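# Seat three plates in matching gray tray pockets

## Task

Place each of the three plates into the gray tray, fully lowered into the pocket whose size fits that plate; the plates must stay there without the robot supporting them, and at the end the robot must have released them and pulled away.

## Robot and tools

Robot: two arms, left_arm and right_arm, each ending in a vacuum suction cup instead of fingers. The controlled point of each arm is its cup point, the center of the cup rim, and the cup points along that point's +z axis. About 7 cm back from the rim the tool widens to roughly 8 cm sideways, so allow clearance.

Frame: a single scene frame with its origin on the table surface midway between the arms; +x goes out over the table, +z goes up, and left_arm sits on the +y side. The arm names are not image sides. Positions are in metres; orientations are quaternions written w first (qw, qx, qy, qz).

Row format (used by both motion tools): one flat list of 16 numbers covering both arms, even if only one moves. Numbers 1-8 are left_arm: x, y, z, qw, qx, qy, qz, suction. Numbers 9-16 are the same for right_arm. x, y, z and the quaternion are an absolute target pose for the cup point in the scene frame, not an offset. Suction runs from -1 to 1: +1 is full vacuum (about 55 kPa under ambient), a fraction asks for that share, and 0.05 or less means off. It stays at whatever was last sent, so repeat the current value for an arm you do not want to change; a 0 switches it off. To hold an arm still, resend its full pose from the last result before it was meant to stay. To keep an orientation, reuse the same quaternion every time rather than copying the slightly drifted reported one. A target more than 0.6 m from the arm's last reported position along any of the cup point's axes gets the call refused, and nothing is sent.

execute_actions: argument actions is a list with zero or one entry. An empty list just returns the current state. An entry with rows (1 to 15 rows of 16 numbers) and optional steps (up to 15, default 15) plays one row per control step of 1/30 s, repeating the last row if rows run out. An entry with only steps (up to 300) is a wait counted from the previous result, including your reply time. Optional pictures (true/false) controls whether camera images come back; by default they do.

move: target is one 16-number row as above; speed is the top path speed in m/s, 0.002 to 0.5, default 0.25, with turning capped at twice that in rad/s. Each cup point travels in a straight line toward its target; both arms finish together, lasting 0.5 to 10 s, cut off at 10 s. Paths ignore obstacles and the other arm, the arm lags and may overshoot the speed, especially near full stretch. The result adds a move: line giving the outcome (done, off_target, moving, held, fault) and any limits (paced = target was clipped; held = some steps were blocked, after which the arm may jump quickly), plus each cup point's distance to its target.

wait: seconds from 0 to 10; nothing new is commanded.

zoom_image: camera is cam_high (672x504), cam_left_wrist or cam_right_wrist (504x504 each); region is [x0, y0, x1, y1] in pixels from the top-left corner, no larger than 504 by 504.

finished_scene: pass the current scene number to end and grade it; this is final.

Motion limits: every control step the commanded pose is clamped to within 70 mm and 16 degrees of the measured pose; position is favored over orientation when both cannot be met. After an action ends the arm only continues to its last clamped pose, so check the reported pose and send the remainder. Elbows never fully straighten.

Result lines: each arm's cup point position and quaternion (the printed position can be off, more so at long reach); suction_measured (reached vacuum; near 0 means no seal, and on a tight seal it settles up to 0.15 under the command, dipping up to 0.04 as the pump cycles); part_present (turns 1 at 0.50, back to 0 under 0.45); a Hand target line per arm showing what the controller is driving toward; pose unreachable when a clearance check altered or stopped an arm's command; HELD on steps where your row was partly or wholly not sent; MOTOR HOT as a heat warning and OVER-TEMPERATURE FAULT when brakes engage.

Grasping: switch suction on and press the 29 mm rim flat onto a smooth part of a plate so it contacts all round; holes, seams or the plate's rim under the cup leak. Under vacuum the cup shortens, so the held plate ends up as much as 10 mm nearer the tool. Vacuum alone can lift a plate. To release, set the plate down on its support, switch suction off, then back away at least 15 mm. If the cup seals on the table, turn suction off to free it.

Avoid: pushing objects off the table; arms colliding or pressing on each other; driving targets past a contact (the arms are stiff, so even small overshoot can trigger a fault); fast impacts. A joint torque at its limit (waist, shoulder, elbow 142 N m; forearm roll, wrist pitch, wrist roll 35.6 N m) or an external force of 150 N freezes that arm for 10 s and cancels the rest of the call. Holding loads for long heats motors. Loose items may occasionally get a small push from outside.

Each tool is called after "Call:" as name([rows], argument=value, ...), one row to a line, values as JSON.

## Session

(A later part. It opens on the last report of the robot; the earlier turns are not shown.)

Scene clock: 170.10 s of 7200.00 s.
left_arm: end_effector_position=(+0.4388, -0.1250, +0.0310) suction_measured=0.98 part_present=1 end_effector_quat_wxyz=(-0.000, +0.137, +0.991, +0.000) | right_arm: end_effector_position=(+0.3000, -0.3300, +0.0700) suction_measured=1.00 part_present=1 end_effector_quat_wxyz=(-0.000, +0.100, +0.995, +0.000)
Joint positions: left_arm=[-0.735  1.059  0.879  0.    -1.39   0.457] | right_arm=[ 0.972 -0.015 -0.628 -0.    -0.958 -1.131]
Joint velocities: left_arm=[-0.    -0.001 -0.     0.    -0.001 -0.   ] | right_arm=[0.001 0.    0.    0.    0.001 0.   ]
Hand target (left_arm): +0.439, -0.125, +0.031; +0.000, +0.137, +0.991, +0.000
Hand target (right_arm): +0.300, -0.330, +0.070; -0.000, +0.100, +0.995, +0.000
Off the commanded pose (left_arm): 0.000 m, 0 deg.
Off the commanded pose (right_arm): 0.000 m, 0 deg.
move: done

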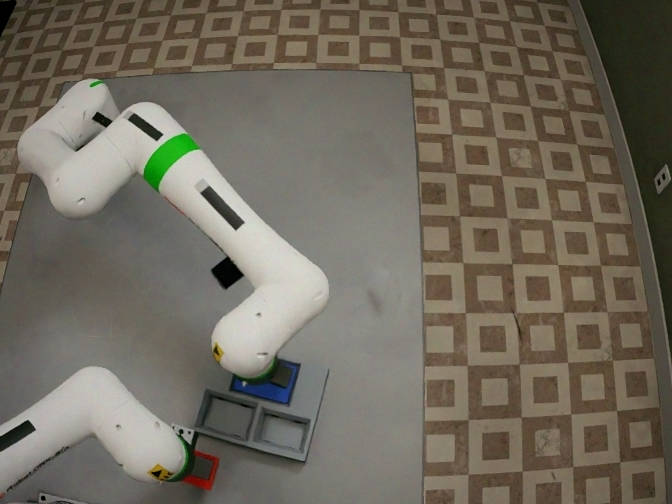

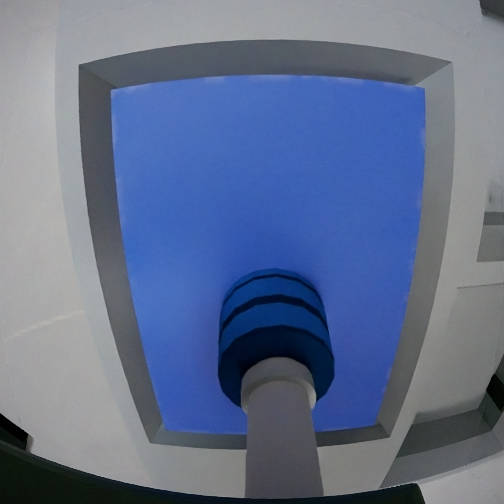

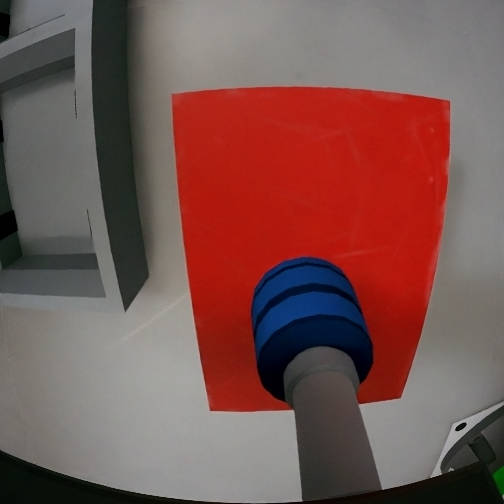

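Call:
move(target=[0.4388,-0.1250,0.030,0,0.1352,0.9908,0,1,0.30,-0.33,0.07,0,0.1002,0.995,0,1], speed=0.015)

Call:
move(target=[0.4388,-0.1250,0.025,0,0.1352,0.9908,0,1,0.30,-0.33,0.07,0,0.1002,0.995,0,1], speed=0.01)

Scene clock: 177.57 s of 7200.00 s.
left_arm: end_effector_position=(+0.4388, -0.1250, +0.0300) suction_measured=1.00 part_present=1 end_effector_quat_wxyz=(+0.000, +0.135, +0.991, -0.000) | right_arm: end_effector_position=(+0.3000, -0.3300, +0.0700) suction_measured=1.00 part_present=1 end_effector_quat_wxyz=(-0.000, +0.100, +0.995, +0.000)
Joint positions: left_arm=[-0.735  1.06   0.878 -0.    -1.389  0.461] | right_arm=[ 0.972 -0.015 -0.628 -0.    -0.958 -1.131]
Joint velocities: left_arm=[ 0.001 -0.     0.    -0.     0.     0.   ] | right_arm=[ 0.  0.  0. -0.  0. -0.]
Hand target (left_arm): +0.439, -0.125, +0.030; -0.000, +0.135, +0.991, -0.000
Hand target (right_arm): +0.300, -0.330, +0.070; -0.000, +0.100, +0.995, -0.000
Off the commanded pose (left_arm): 0.000 m, 0 deg.
Off the commanded pose (right_arm): 0.000 m, 0 deg.
move: done

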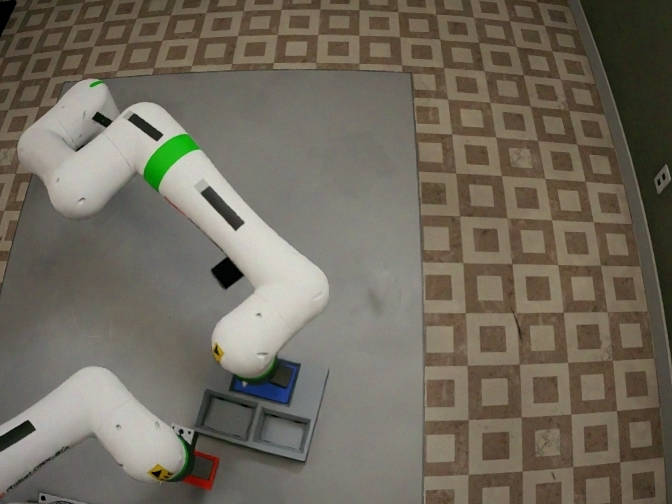

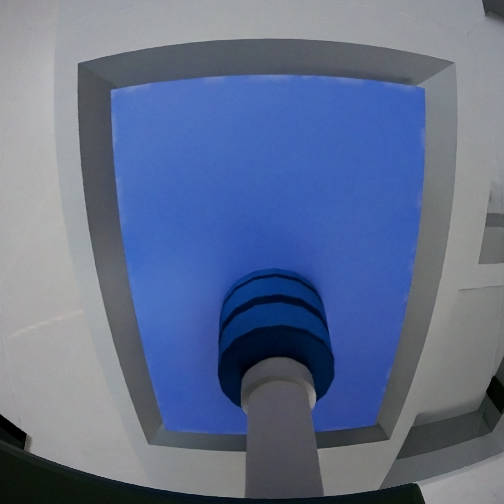

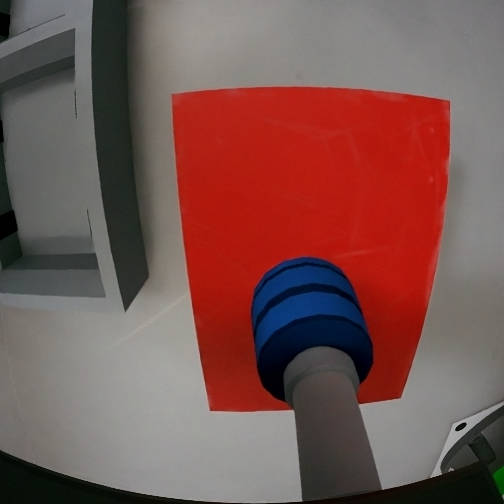

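Scene clock: 178.30 s of 7200.00 s.
left_arm: end_effector_position=(+0.4388, -0.1250, +0.0250) suction_measured=0.96 part_present=1 end_effector_quat_wxyz=(+0.000, +0.135, +0.991, -0.000) | right_arm: end_effector_position=(+0.3000, -0.3300, +0.0700) suction_measured=1.00 part_present=1 end_effector_quat_wxyz=(-0.000, +0.100, +0.995, +0.000)
Joint positions: left_arm=[-0.735  1.064  0.873 -0.    -1.38   0.461] | right_arm=[ 0.972 -0.015 -0.628 -0.    -0.958 -1.131]
Joint velocities: left_arm=[-0.001  0.     0.001 -0.     0.    -0.   ] | right_arm=[-0.    -0.     0.     0.001  0.001  0.   ]
Hand target (left_arm): +0.439, -0.125, +0.025; -0.000, +0.135, +0.991, -0.000
Hand target (right_arm): +0.300, -0.330, +0.070; -0.000, +0.100, +0.995, +0.000
Off the commanded pose (left_arm): 0.000 m, 0 deg.
Off the commanded pose (right_arm): 0.000 m, 0 deg.
move: done

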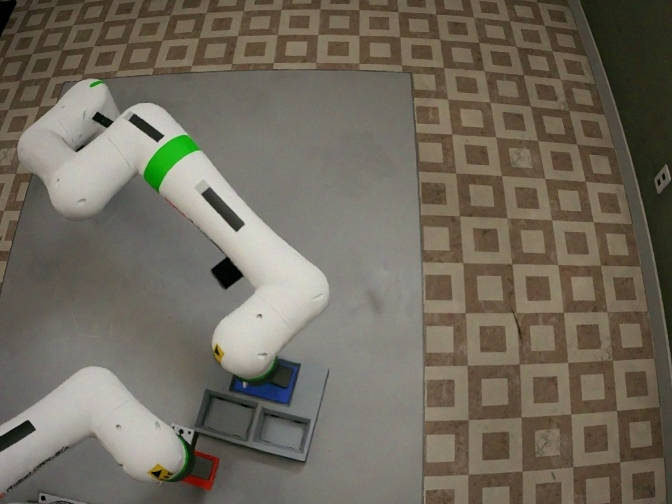

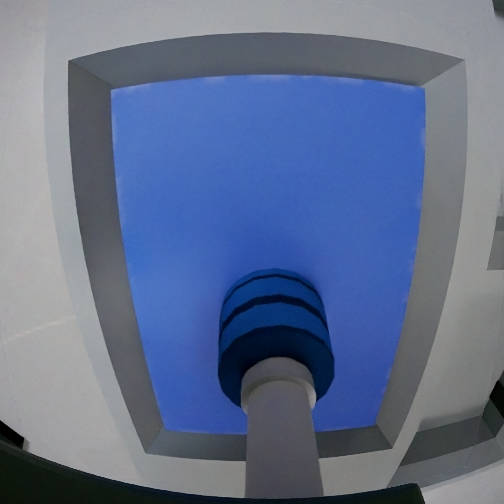

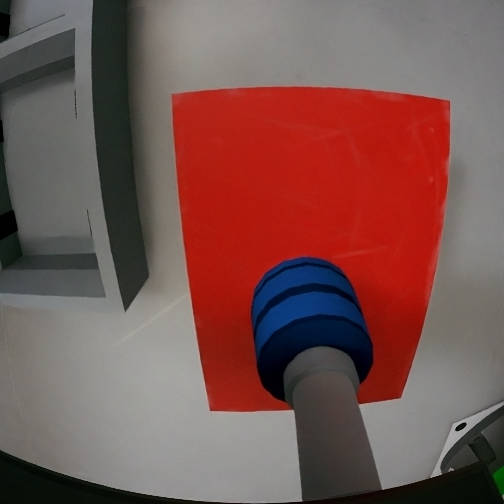

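Level. Continue down.

Call:
move(target=[0.4388,-0.1250,0.017,0,0.1352,0.9908,0,1,0.30,-0.33,0.07,0,0.1002,0.995,0,1], speed=0.015)

Call:
move(target=[0.4388,-0.1250,0.011,0,0.1352,0.9908,0,1,0.30,-0.33,0.07,0,0.1002,0.995,0,1], speed=0.012)

Scene clock: 192.83 s of 7200.00 s.
left_arm: end_effector_position=(+0.4388, -0.1250, +0.0170) suction_measured=1.00 part_present=1 end_effector_quat_wxyz=(+0.000, +0.135, +0.991, -0.000) | right_arm: end_effector_position=(+0.3000, -0.3300, +0.0700) suction_measured=0.98 part_present=1 end_effector_quat_wxyz=(-0.000, +0.100, +0.995, +0.000)
Joint positions: left_arm=[-0.735  1.07   0.865  0.    -1.366  0.461] | right_arm=[ 0.972 -0.015 -0.628 -0.    -0.958 -1.131]
Joint velocities: left_arm=[ 0.001  0.001 -0.001  0.     0.001  0.   ] | right_arm=[ 0.001  0.     0.     0.001 -0.001 -0.003]
Hand target (left_arm): +0.439, -0.125, +0.017; -0.000, +0.135, +0.991, -0.000
Hand target (right_arm): +0.300, -0.330, +0.070; -0.000, +0.100, +0.995, -0.000
Off the commanded pose (left_arm): 0.000 m, 0 deg.
Off the commanded pose (right_arm): 0.000 m, 0 deg.
move: done

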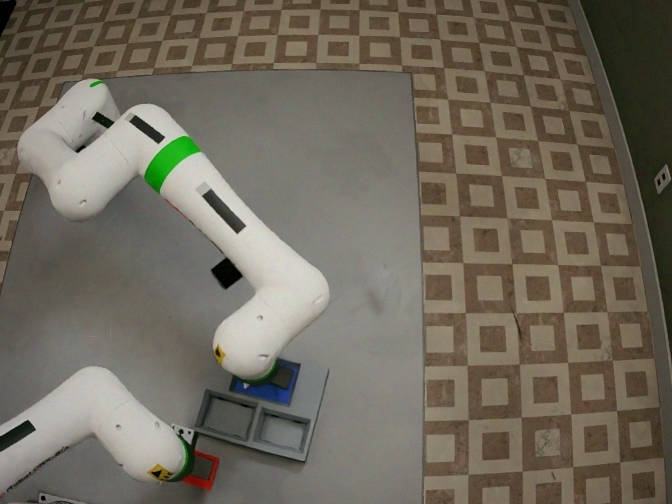

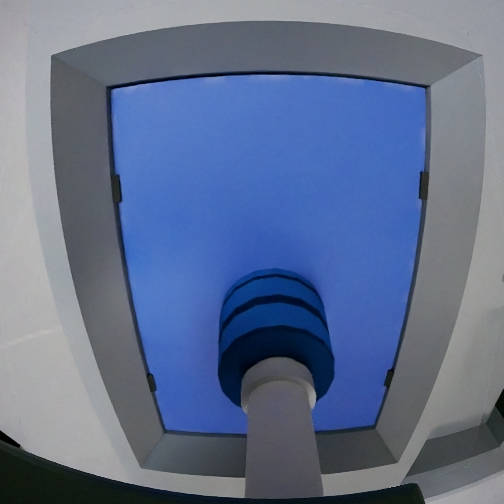

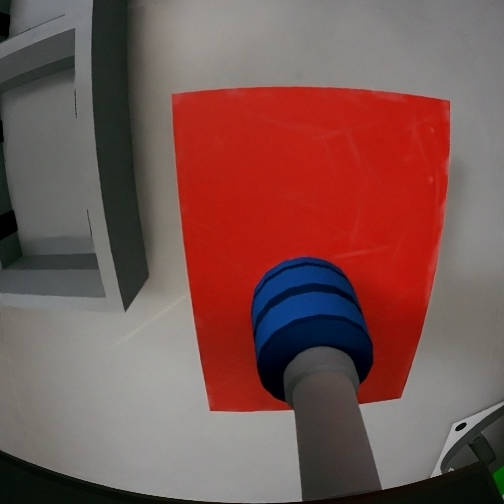

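Scene clock: 193.57 s of 7200.00 s.
left_arm: end_effector_position=(+0.4388, -0.1250, +0.0110) suction_measured=0.98 part_present=1 end_effector_quat_wxyz=(+0.000, +0.135, +0.991, -0.000) | right_arm: end_effector_position=(+0.3000, -0.3300, +0.0700) suction_measured=0.96 part_present=1 end_effector_quat_wxyz=(-0.000, +0.100, +0.995, +0.000)
Joint positions: left_arm=[-0.735  1.074  0.859  0.    -1.356  0.461] | right_arm=[ 0.972 -0.015 -0.628 -0.    -0.958 -1.131]
Joint velocities: left_arm=[-0. -0. -0.  0.  0.  0.] | right_arm=[ 0.001  0.     0.    -0.     0.    -0.002]
Hand target (left_arm): +0.439, -0.125, +0.011; -0.000, +0.135, +0.991, -0.000
Hand target (right_arm): +0.300, -0.330, +0.070; -0.000, +0.100, +0.995, -0.000
Off the commanded pose (left_arm): 0.000 m, 0 deg.
Off the commanded pose (right_arm): 0.000 m, 0 deg.
move: done

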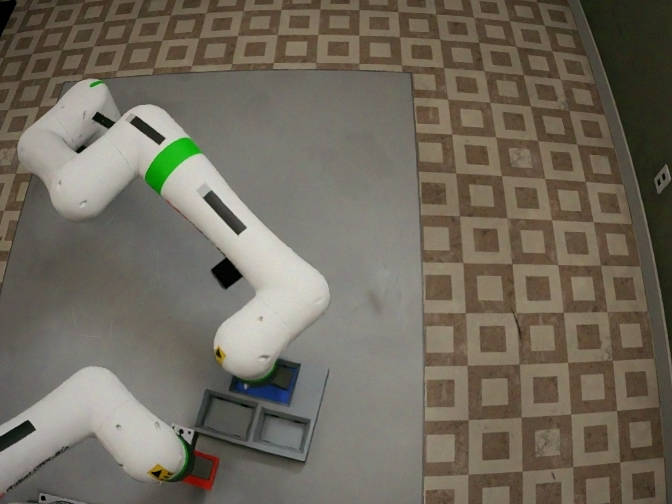

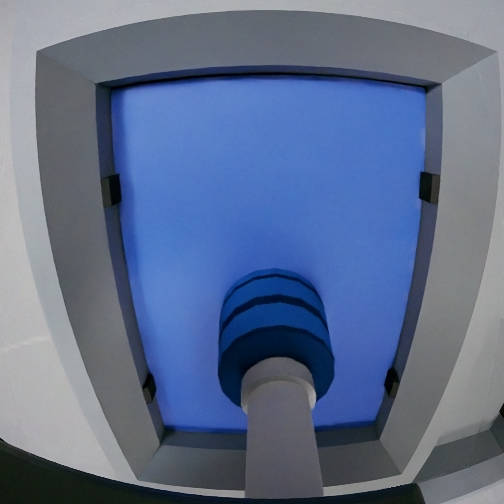

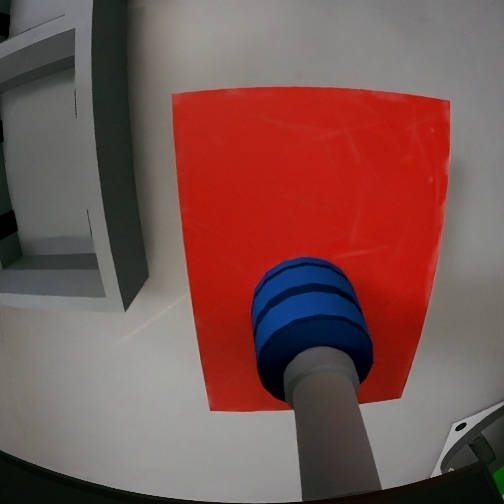

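Call:
move(target=[0.4388,-0.1250,0.0093,0,0.1352,0.9908,0,1,0.30,-0.33,0.07,0,0.1002,0.995,0,1], speed=0.005)

Call:
move(target=[0.4388,-0.1250,0.008,0,0.1352,0.9908,0,1,0.30,-0.33,0.07,0,0.1002,0.995,0,1], speed=0.005)

Scene clock: 203.63 s of 7200.00 s.
left_arm: end_effector_position=(+0.4388, -0.1250, +0.0093) suction_measured=0.98 part_present=1 end_effector_quat_wxyz=(-0.000, +0.135, +0.991, -0.000) | right_arm: end_effector_position=(+0.3000, -0.3300, +0.0700) suction_measured=0.98 part_present=1 end_effector_quat_wxyz=(-0.000, +0.100, +0.995, +0.000)
Joint positions: left_arm=[-0.735  1.076  0.857  0.    -1.353  0.461] | right_arm=[ 0.972 -0.015 -0.628 -0.    -0.958 -1.131]
Joint velocities: left_arm=[ 0.  0.  0. -0. -0.  0.] | right_arm=[-0.     0.     0.    -0.001  0.001  0.001]
Hand target (left_arm): +0.439, -0.125, +0.009; -0.000, +0.135, +0.991, -0.000
Hand target (right_arm): +0.300, -0.330, +0.070; -0.000, +0.100, +0.995, -0.000
Off the commanded pose (left_arm): 0.000 m, 0 deg.
Off the commanded pose (right_arm): 0.000 m, 0 deg.
move: done

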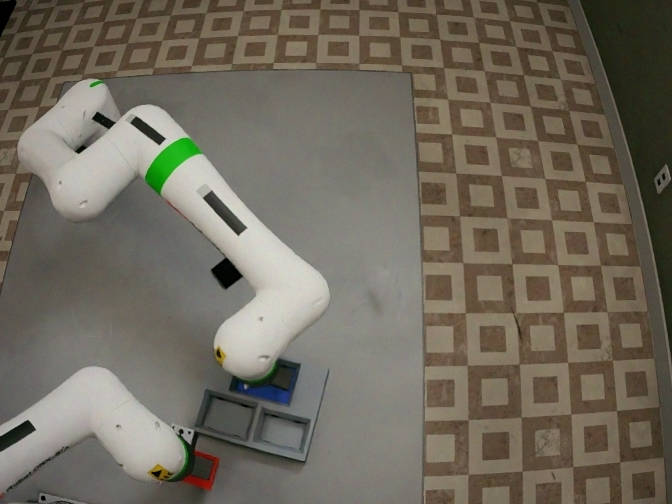

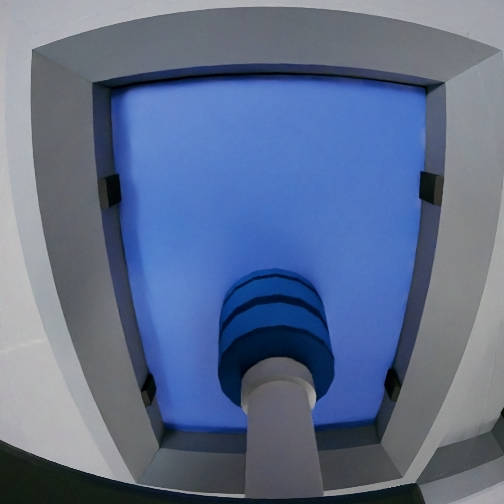

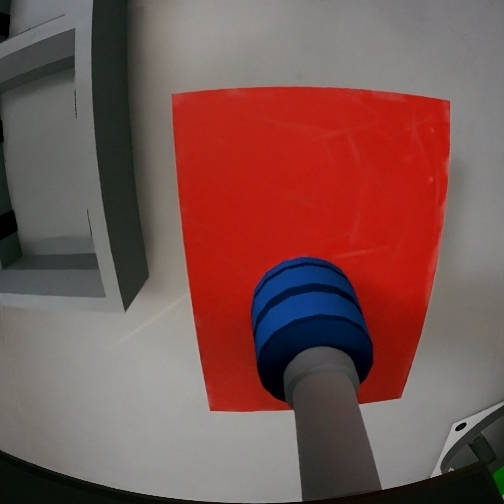

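Scene clock: 204.33 s of 7200.00 s.
left_arm: end_effector_position=(+0.4388, -0.1250, +0.0080) suction_measured=1.00 part_present=1 end_effector_quat_wxyz=(-0.000, +0.135, +0.991, -0.000) | right_arm: end_effector_position=(+0.3000, -0.3300, +0.0700) suction_measured=0.98 part_present=1 end_effector_quat_wxyz=(-0.000, +0.100, +0.995, +0.000)
Joint positions: left_arm=[-0.735  1.077  0.856  0.    -1.35   0.461] | right_arm=[ 0.972 -0.015 -0.628 -0.    -0.958 -1.131]
Joint velocities: left_arm=[-0.001  0.     0.001  0.     0.001  0.   ] | right_arm=[-0.    -0.    -0.     0.001  0.    -0.001]
Hand target (left_arm): +0.439, -0.125, +0.008; -0.000, +0.135, +0.991, -0.000
Hand target (right_arm): +0.300, -0.330, +0.070; -0.000, +0.100, +0.995, -0.000
Off the commanded pose (left_arm): 0.000 m, 0 deg.
Off the commanded pose (right_arm): 0.000 m, 0 deg.
move: done

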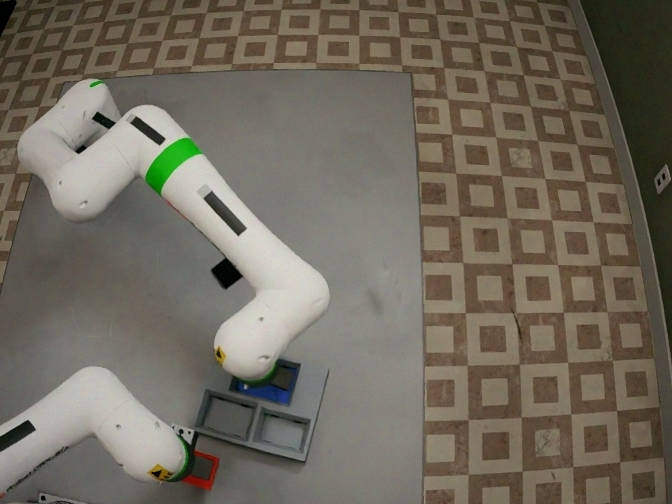

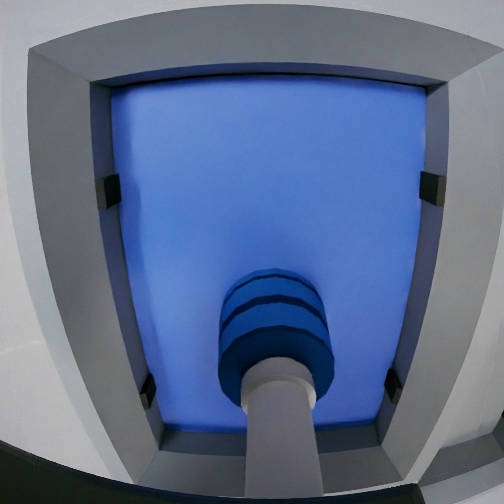

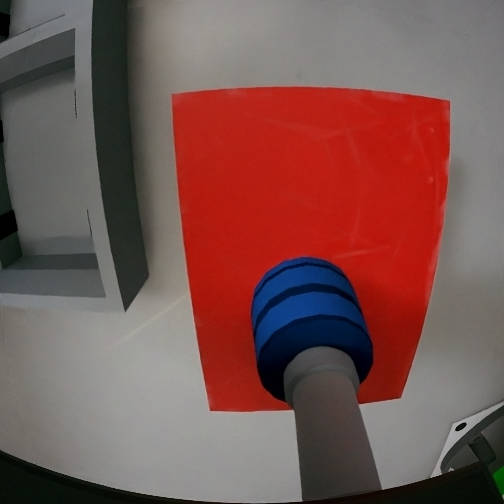

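Call:
move(target=[0.4388,-0.1250,0.0069,0,0.1352,0.9908,0,1,0.30,-0.33,0.07,0,0.1002,0.995,0,1], speed=0.005)

Call:
move(target=[0.4388,-0.1250,0.0059,0,0.1352,0.9908,0,1,0.30,-0.33,0.07,0,0.1002,0.995,0,1], speed=0.005)

Scene clock: 211.67 s of 7200.00 s.
left_arm: end_effector_position=(+0.4388, -0.1250, +0.0069) suction_measured=0.99 part_present=1 end_effector_quat_wxyz=(+0.000, +0.135, +0.991, -0.000) | right_arm: end_effector_position=(+0.3000, -0.3300, +0.0700) suction_measured=0.98 part_present=1 end_effector_quat_wxyz=(-0.000, +0.100, +0.995, -0.000)
Joint positions: left_arm=[-0.735  1.077  0.855  0.    -1.349  0.461] | right_arm=[ 0.972 -0.015 -0.628 -0.    -0.958 -1.131]
Joint velocities: left_arm=[-0.001  0.     0.002 -0.    -0.    -0.   ] | right_arm=[ 0.001 -0.    -0.    -0.     0.002 -0.   ]
Hand target (left_arm): +0.439, -0.125, +0.007; -0.000, +0.135, +0.991, -0.000
Hand target (right_arm): +0.300, -0.330, +0.070; -0.000, +0.100, +0.995, -0.000
Off the commanded pose (left_arm): 0.000 m, 0 deg.
Off the commanded pose (right_arm): 0.000 m, 0 deg.
move: done

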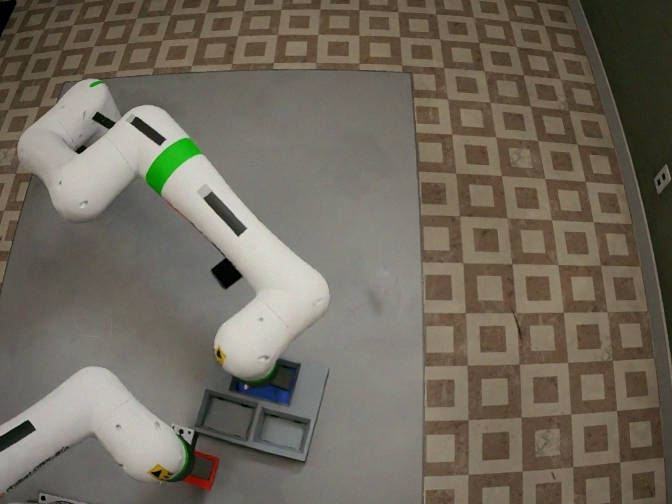

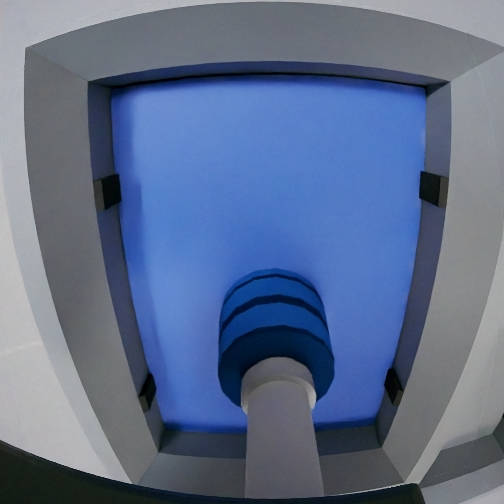

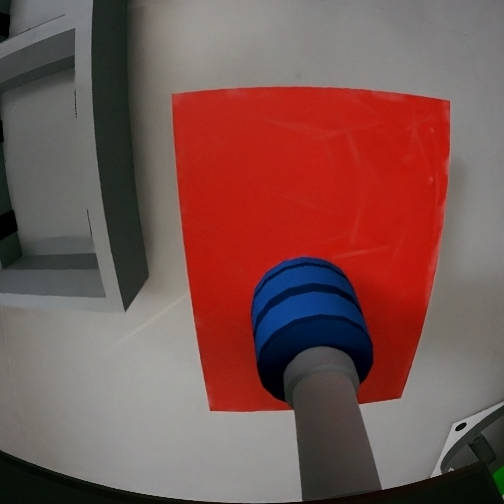

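Scene clock: 212.37 s of 7200.00 s.
left_arm: end_effector_position=(+0.4388, -0.1250, +0.0059) suction_measured=0.96 part_present=1 end_effector_quat_wxyz=(+0.000, +0.135, +0.991, -0.000) | right_arm: end_effector_position=(+0.3000, -0.3300, +0.0700) suction_measured=0.98 part_present=1 end_effector_quat_wxyz=(-0.000, +0.100, +0.995, +0.000)
Joint positions: left_arm=[-0.735  1.078  0.854  0.    -1.347  0.461] | right_arm=[ 0.972 -0.015 -0.628 -0.    -0.958 -1.131]
Joint velocities: left_arm=[0.001 0.    0.001 0.    0.001 0.   ] | right_arm=[-0.     0.     0.001 -0.001  0.    -0.001]
Hand target (left_arm): +0.439, -0.125, +0.006; -0.000, +0.135, +0.991, -0.000
Hand target (right_arm): +0.300, -0.330, +0.070; -0.000, +0.100, +0.995, -0.000
Off the commanded pose (left_arm): 0.000 m, 0 deg.
Off the commanded pose (right_arm): 0.000 m, 0 deg.
move: done

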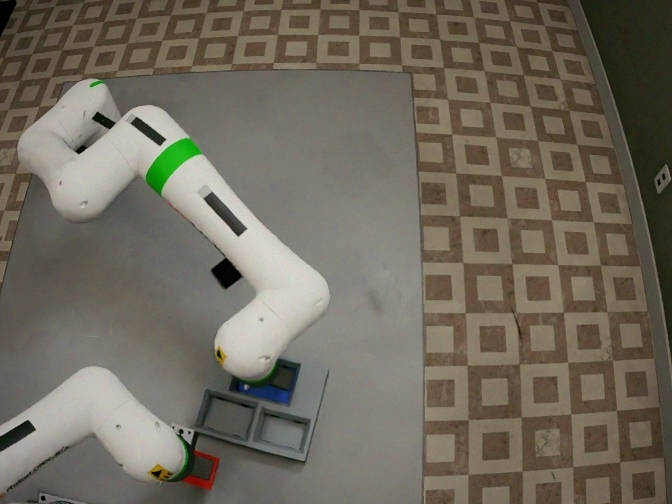

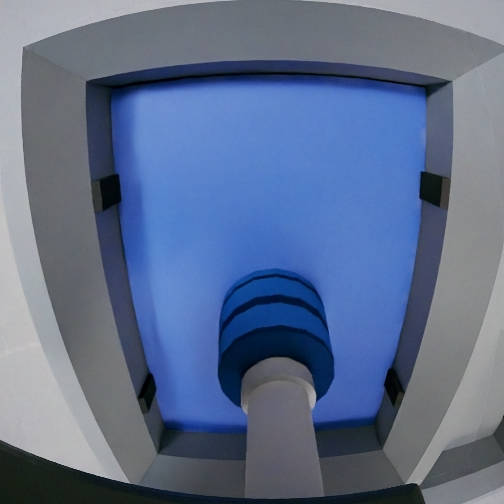

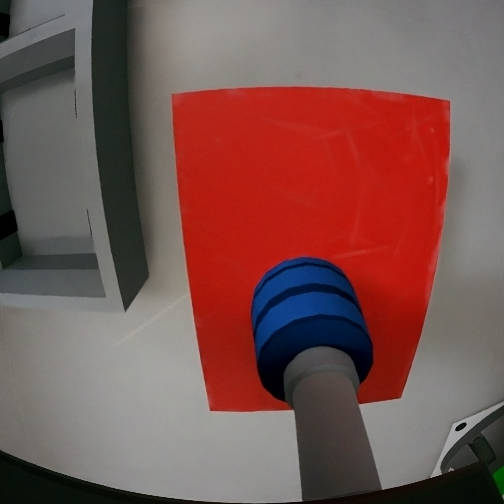

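Call:
move(target=[0.4388,-0.1250,0.0049,0,0.1352,0.9908,0,1,0.30,-0.33,0.07,0,0.1002,0.995,0,1], speed=0.005)

Scene clock: 221.23 s of 7200.00 s.
left_arm: end_effector_position=(+0.4388, -0.1250, +0.0050) suction_measured=0.99 part_present=1 end_effector_quat_wxyz=(+0.000, +0.135, +0.991, -0.000) | right_arm: end_effector_position=(+0.3000, -0.3300, +0.0700) suction_measured=0.96 part_present=1 end_effector_quat_wxyz=(-0.000, +0.100, +0.995, +0.000)
Joint positions: left_arm=[-0.735  1.079  0.854  0.    -1.345  0.461] | right_arm=[ 0.972 -0.015 -0.628 -0.    -0.958 -1.131]
Joint velocities: left_arm=[ 0.002  0.001 -0.     0.    -0.001 -0.   ] | right_arm=[-0.    -0.    -0.    -0.    -0.     0.001]
Hand target (left_arm): +0.439, -0.125, +0.005; -0.000, +0.135, +0.991, -0.000
Hand target (right_arm): +0.300, -0.330, +0.070; -0.000, +0.100, +0.995, -0.000
Off the commanded pose (left_arm): 0.000 m, 0 deg.
Off the commanded pose (right_arm): 0.000 m, 0 deg.
move: done

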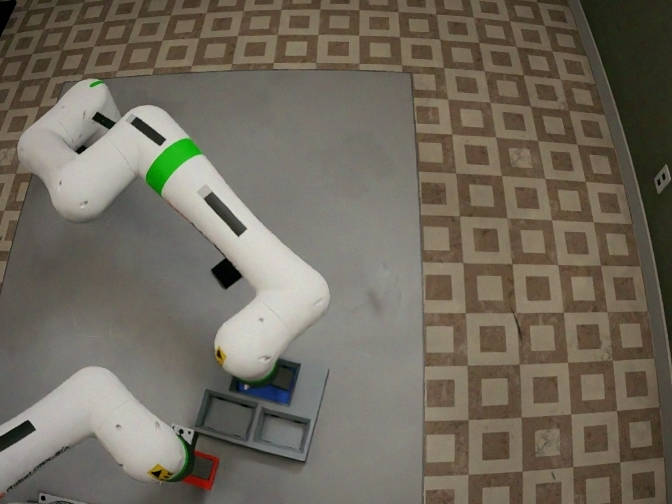

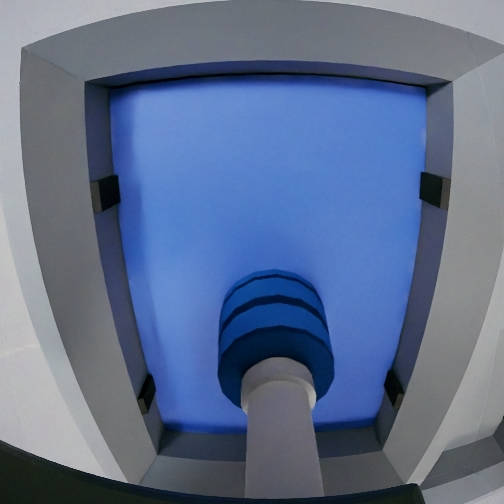

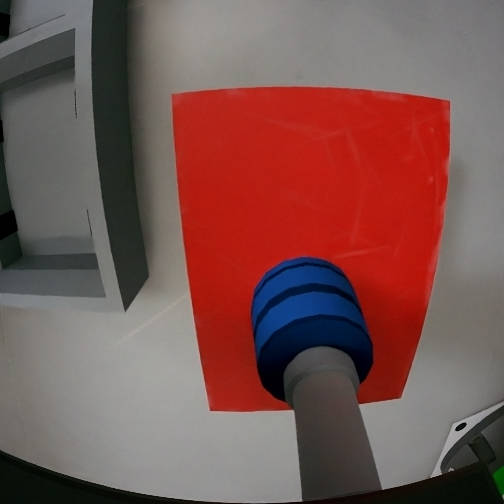

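Call:
execute_actions([
  {"rows":[[0.4388,-0.1250,0.0055,0,0.1352,0.9908,0,0,0.30,-0.33,0.07,0,0.1002,0.995,0,1]],"steps":6},
], pictures=false)

Call:
move(target=[0.4388,-0.1250,0.07,0,0.1352,0.9908,0,0,0.30,-0.33,0.07,0,0.1002,0.995,0,1], speed=0.15)

Call:
move(target=[0.36,0.44,0.22,0,0.1352,0.9908,0,0,0.367,-0.208,0.065,0,0.0915,0.9958,0,1], speed=0.35)

Call:
move(target=[0.36,0.44,0.22,0,0.1352,0.9908,0,0,0.367,-0.208,0.044,0,0.0915,0.9958,0,1], speed=0.05)

Scene clock: 237.60 s of 7200.00 s.
left_arm: end_effector_position=(+0.4387, -0.1249, +0.0052) suction_measured=0.00 part_present=0 end_effector_quat_wxyz=(-0.000, +0.135, +0.991, +0.000) | right_arm: end_effector_position=(+0.3000, -0.3300, +0.0700) suction_measured=1.00 part_present=1 end_effector_quat_wxyz=(-0.000, +0.100, +0.995, +0.000)
Joint positions: left_arm=[-0.735  1.079  0.854  0.    -1.346  0.461] | right_arm=[ 0.972 -0.015 -0.628 -0.    -0.958 -1.131]
Joint velocities: left_arm=[-0.    -0.001 -0.002 -0.    -0.     0.   ] | right_arm=[-0.    -0.    -0.    -0.     0.001 -0.   ]
Hand target (left_arm): +0.439, -0.125, +0.005; +0.000, +0.135, +0.991, -0.000
Hand target (right_arm): +0.300, -0.330, +0.070; -0.000, +0.100, +0.995, +0.000
Off the commanded pose (left_arm): 0.000 m, 0 deg.
Off the commanded pose (right_arm): 0.000 m, 0 deg.
Steps of this call (steps 1 to 485: nothing new was sent; steps 486 to 491: all 6 steps of this action). Readings (end_effector_position | what the end effector reports):
486: left_arm (+0.4388, -0.1250, +0.0049) | right_arm (+0.3000, -0.3300, +0.0700) | left_arm suction_measured=0.00 part_present=0 | right_arm suction_measured=0.96 part_present=1
487: left_arm (+0.4387, -0.1250, +0.0049) | right_arm (+0.3000, -0.3300, +0.0700) | left_arm suction_measured=0.00 part_present=0 | right_arm suction_measured=0.96 part_present=1
489: left_arm (+0.4387, -0.1249, +0.0051) | right_arm (+0.3000, -0.3300, +0.0700) | left_arm suction_measured=0.00 part_present=0 | right_arm suction_measured=0.98 part_present=1
491: the state above

Scene clock: 238.63 s of 7200.00 s.
left_arm: end_effector_position=(+0.4386, -0.1248, +0.0700) suction_measured=0.00 part_present=0 end_effector_quat_wxyz=(-0.000, +0.135, +0.991, +0.000) | right_arm: end_effector_position=(+0.3000, -0.3300, +0.0700) suction_measured=0.98 part_present=1 end_effector_quat_wxyz=(-0.000, +0.100, +0.995, +0.000)
Joint positions: left_arm=[-0.735  1.036  0.928  0.    -1.463  0.462] | right_arm=[ 0.972 -0.015 -0.628 -0.    -0.958 -1.131]
Joint velocities: left_arm=[-0.    -0.     0.001 -0.001 -0.002 -0.   ] | right_arm=[-0.    -0.     0.001  0.     0.    -0.001]
Hand target (left_arm): +0.439, -0.125, +0.070; +0.000, +0.135, +0.991, +0.000
Hand target (right_arm): +0.300, -0.330, +0.070; -0.000, +0.100, +0.995, +0.000
Off the commanded pose (left_arm): 0.000 m, 0 deg.
Off the commanded pose (right_arm): 0.000 m, 0 deg.
move: done

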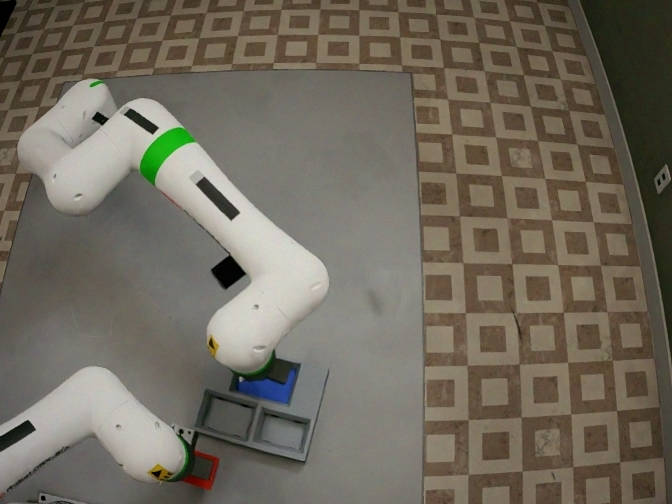

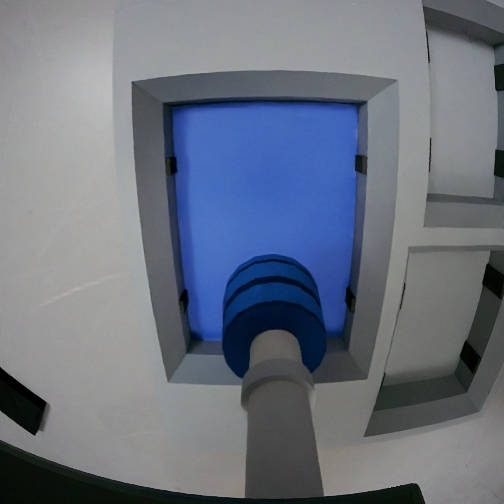

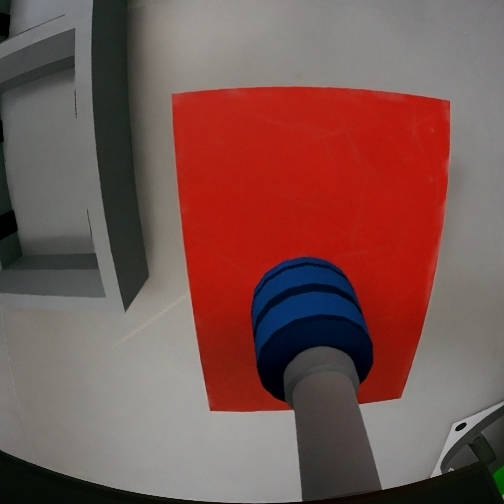

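Scene clock: 240.87 s of 7200.00 s.
left_arm: end_effector_position=(+0.3600, +0.4405, +0.2191) suction_measured=0.00 part_present=0 end_effector_quat_wxyz=(-0.001, +0.135, +0.991, +0.001) | right_arm: end_effector_position=(+0.3671, -0.2080, +0.0653) suction_measured=0.96 part_present=1 end_effector_quat_wxyz=(+0.000, +0.091, +0.996, -0.000)
Joint positions: left_arm=[ 0.185 -0.052 -0.28  -0.003 -1.343 -0.458] | right_arm=[ 1.012  0.293 -0.285  0.    -0.993 -1.154]
Joint velocities: left_arm=[ 0.    -0.     0.001  0.001 -0.    -0.002] | right_arm=[ 0.001  0.     0.001 -0.003 -0.001  0.001]
Hand target (left_arm): +0.360, +0.441, +0.219; -0.001, +0.135, +0.991, +0.001
Hand target (right_arm): +0.367, -0.208, +0.065; -0.000, +0.091, +0.996, +0.000
Off the commanded pose (left_arm): 0.001 m, 0 deg.
Off the commanded pose (right_arm): 0.000 m, 0 deg.
move: done; limits=paced

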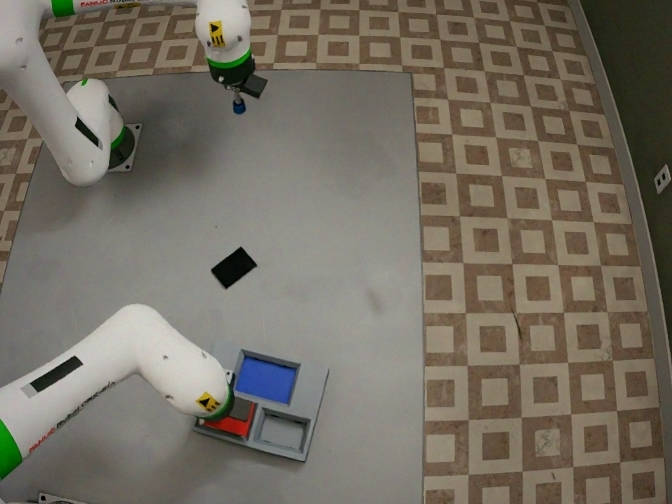

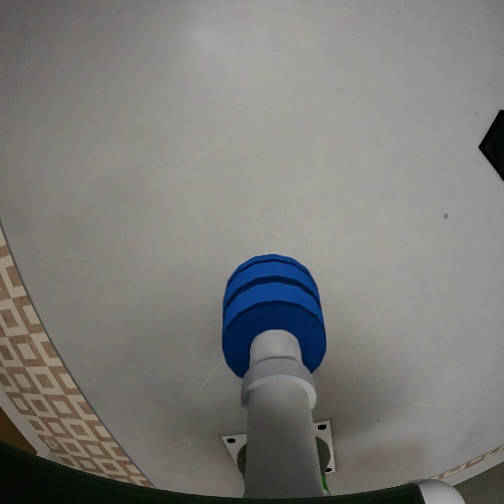

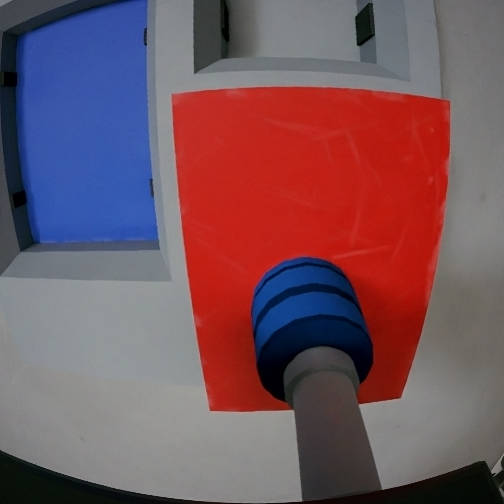

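Scene clock: 241.63 s of 7200.00 s.
left_arm: end_effector_position=(+0.3600, +0.4400, +0.2200) suction_measured=0.00 part_present=0 end_effector_quat_wxyz=(+0.000, +0.135, +0.991, +0.000) | right_arm: end_effector_position=(+0.3670, -0.2080, +0.0440) suction_measured=1.00 part_present=1 end_effector_quat_wxyz=(+0.000, +0.092, +0.996, +0.000)
Joint positions: left_arm=[ 0.185 -0.053 -0.28  -0.    -1.343 -0.459] | right_arm=[ 1.012  0.323 -0.303  0.    -0.944 -1.154]
Joint velocities: left_arm=[-0.002  0.    -0.001  0.    -0.    -0.   ] | right_arm=[-0.001  0.    -0.001 -0.     0.001 -0.   ]
Hand target (left_arm): +0.360, +0.440, +0.220; +0.000, +0.135, +0.991, +0.000
Hand target (right_arm): +0.367, -0.208, +0.044; +0.000, +0.092, +0.996, -0.000
Off the commanded pose (left_arm): 0.000 m, 0 deg.
Off the commanded pose (right_arm): 0.000 m, 0 deg.
move: done

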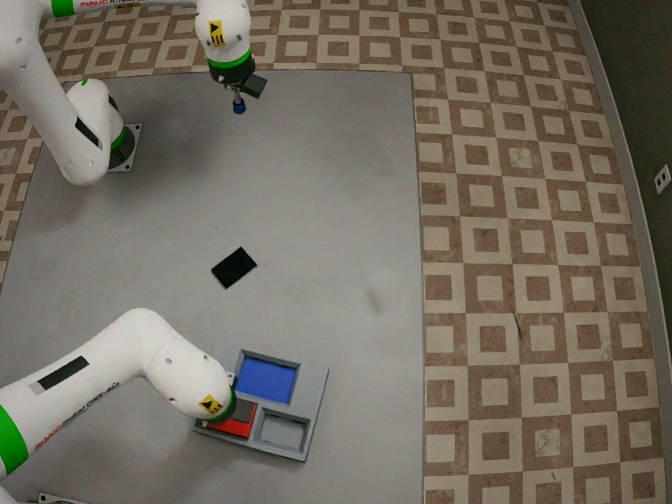

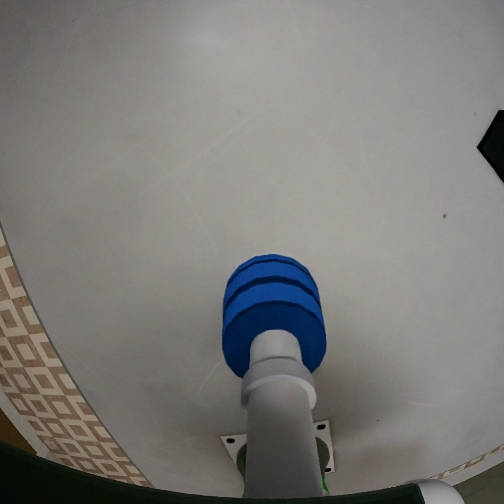

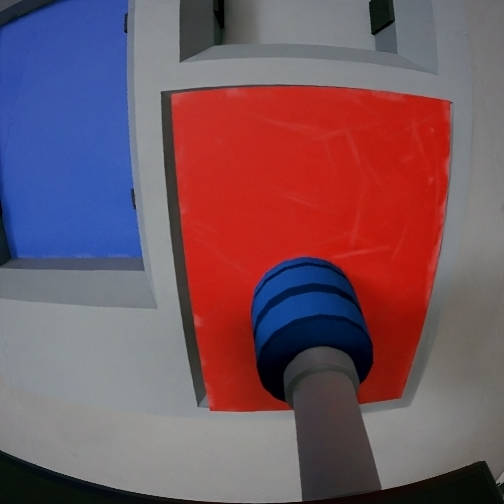

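Call:
move(target=[0.36,0.44,0.22,0,0.1352,0.9908,0,0,0.3598,-0.2068,0.042,0,0.0985,0.9951,0,1], speed=0.03)

Call:
move(target=[0.36,0.44,0.22,0,0.1352,0.9908,0,0,0.3598,-0.2068,0.033,0,0.0985,0.9951,0,1], speed=0.02)

Scene clock: 254.17 s of 7200.00 s.
left_arm: end_effector_position=(+0.3600, +0.4400, +0.2200) suction_measured=0.00 part_present=0 end_effector_quat_wxyz=(-0.000, +0.135, +0.991, -0.000) | right_arm: end_effector_position=(+0.3598, -0.2068, +0.0420) suction_measured=0.98 part_present=1 end_effector_quat_wxyz=(+0.000, +0.098, +0.995, -0.000)
Joint positions: left_arm=[ 0.185 -0.053 -0.28  -0.    -1.343 -0.459] | right_arm=[ 1.026  0.317 -0.319  0.    -0.936 -1.182]
Joint velocities: left_arm=[ 0.001 -0.     0.    -0.     0.     0.   ] | right_arm=[ 0.001 -0.    -0.    -0.     0.001 -0.002]
Hand target (left_arm): +0.360, +0.440, +0.220; +0.000, +0.135, +0.991, -0.000
Hand target (right_arm): +0.360, -0.207, +0.042; -0.000, +0.099, +0.995, +0.000
Off the commanded pose (left_arm): 0.000 m, 0 deg.
Off the commanded pose (right_arm): 0.000 m, 0 deg.
move: done

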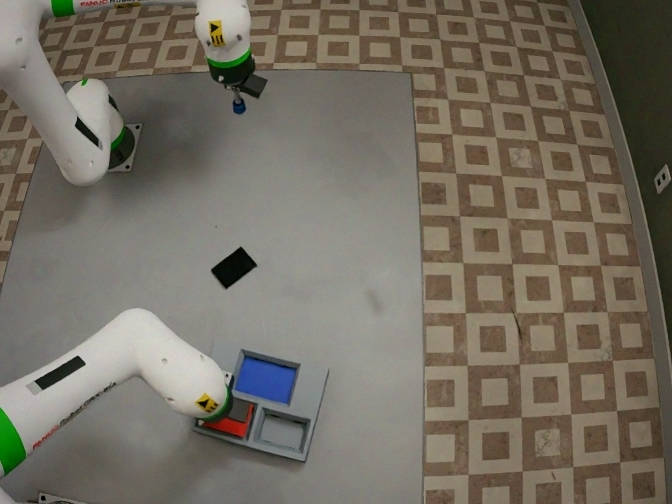

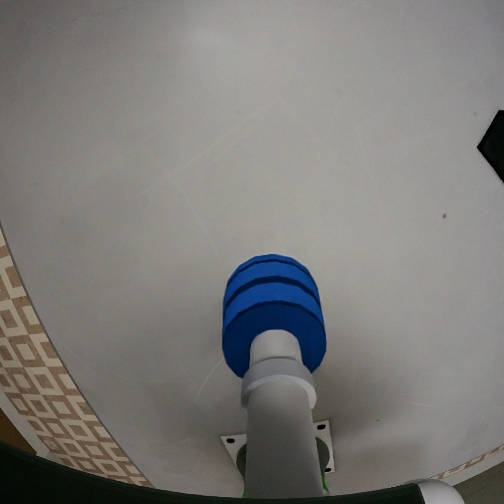

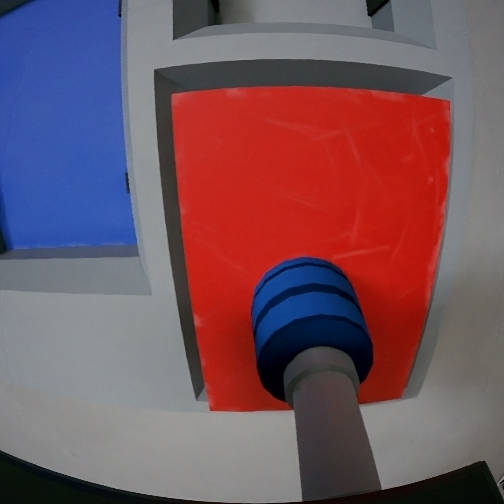

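Scene clock: 254.87 s of 7200.00 s.
left_arm: end_effector_position=(+0.3600, +0.4400, +0.2200) suction_measured=0.00 part_present=0 end_effector_quat_wxyz=(-0.000, +0.135, +0.991, -0.000) | right_arm: end_effector_position=(+0.3598, -0.2068, +0.0330) suction_measured=0.98 part_present=1 end_effector_quat_wxyz=(+0.000, +0.099, +0.995, +0.000)
Joint positions: left_arm=[ 0.185 -0.053 -0.28   0.    -1.343 -0.459] | right_arm=[ 1.026  0.33  -0.326  0.    -0.915 -1.182]
Joint velocities: left_arm=[ 0.     0.     0.    -0.     0.001 -0.   ] | right_arm=[-0.001  0.001 -0.001  0.     0.002 -0.   ]
Hand target (left_arm): +0.360, +0.440, +0.220; +0.000, +0.135, +0.991, -0.000
Hand target (right_arm): +0.360, -0.207, +0.033; +0.000, +0.099, +0.995, -0.000
Off the commanded pose (left_arm): 0.000 m, 0 deg.
Off the commanded pose (right_arm): 0.000 m, 0 deg.
move: done

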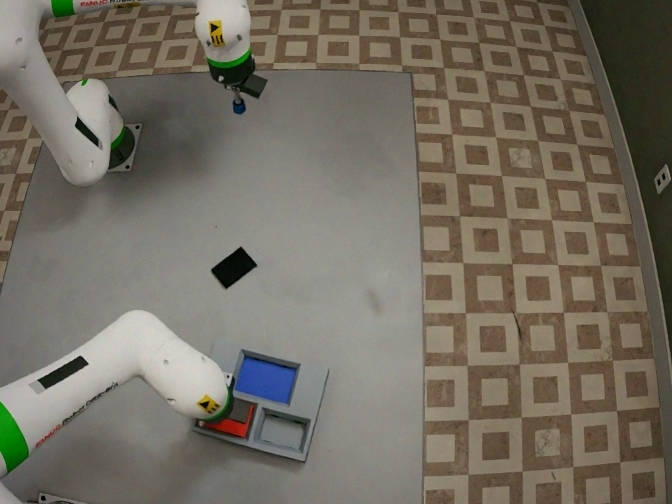

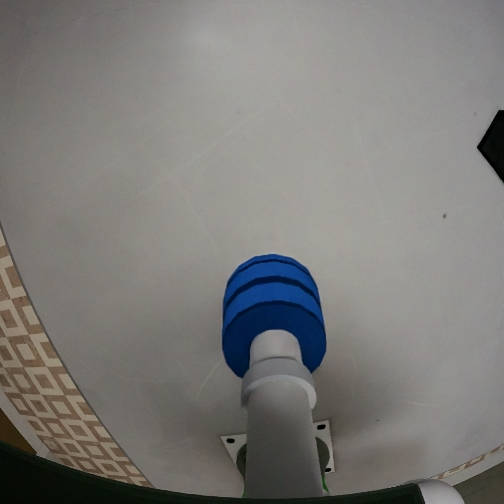

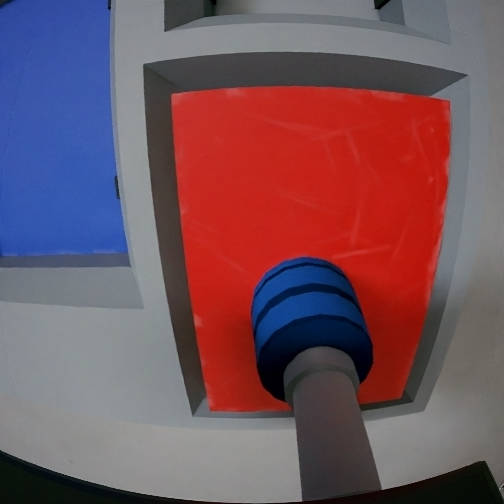

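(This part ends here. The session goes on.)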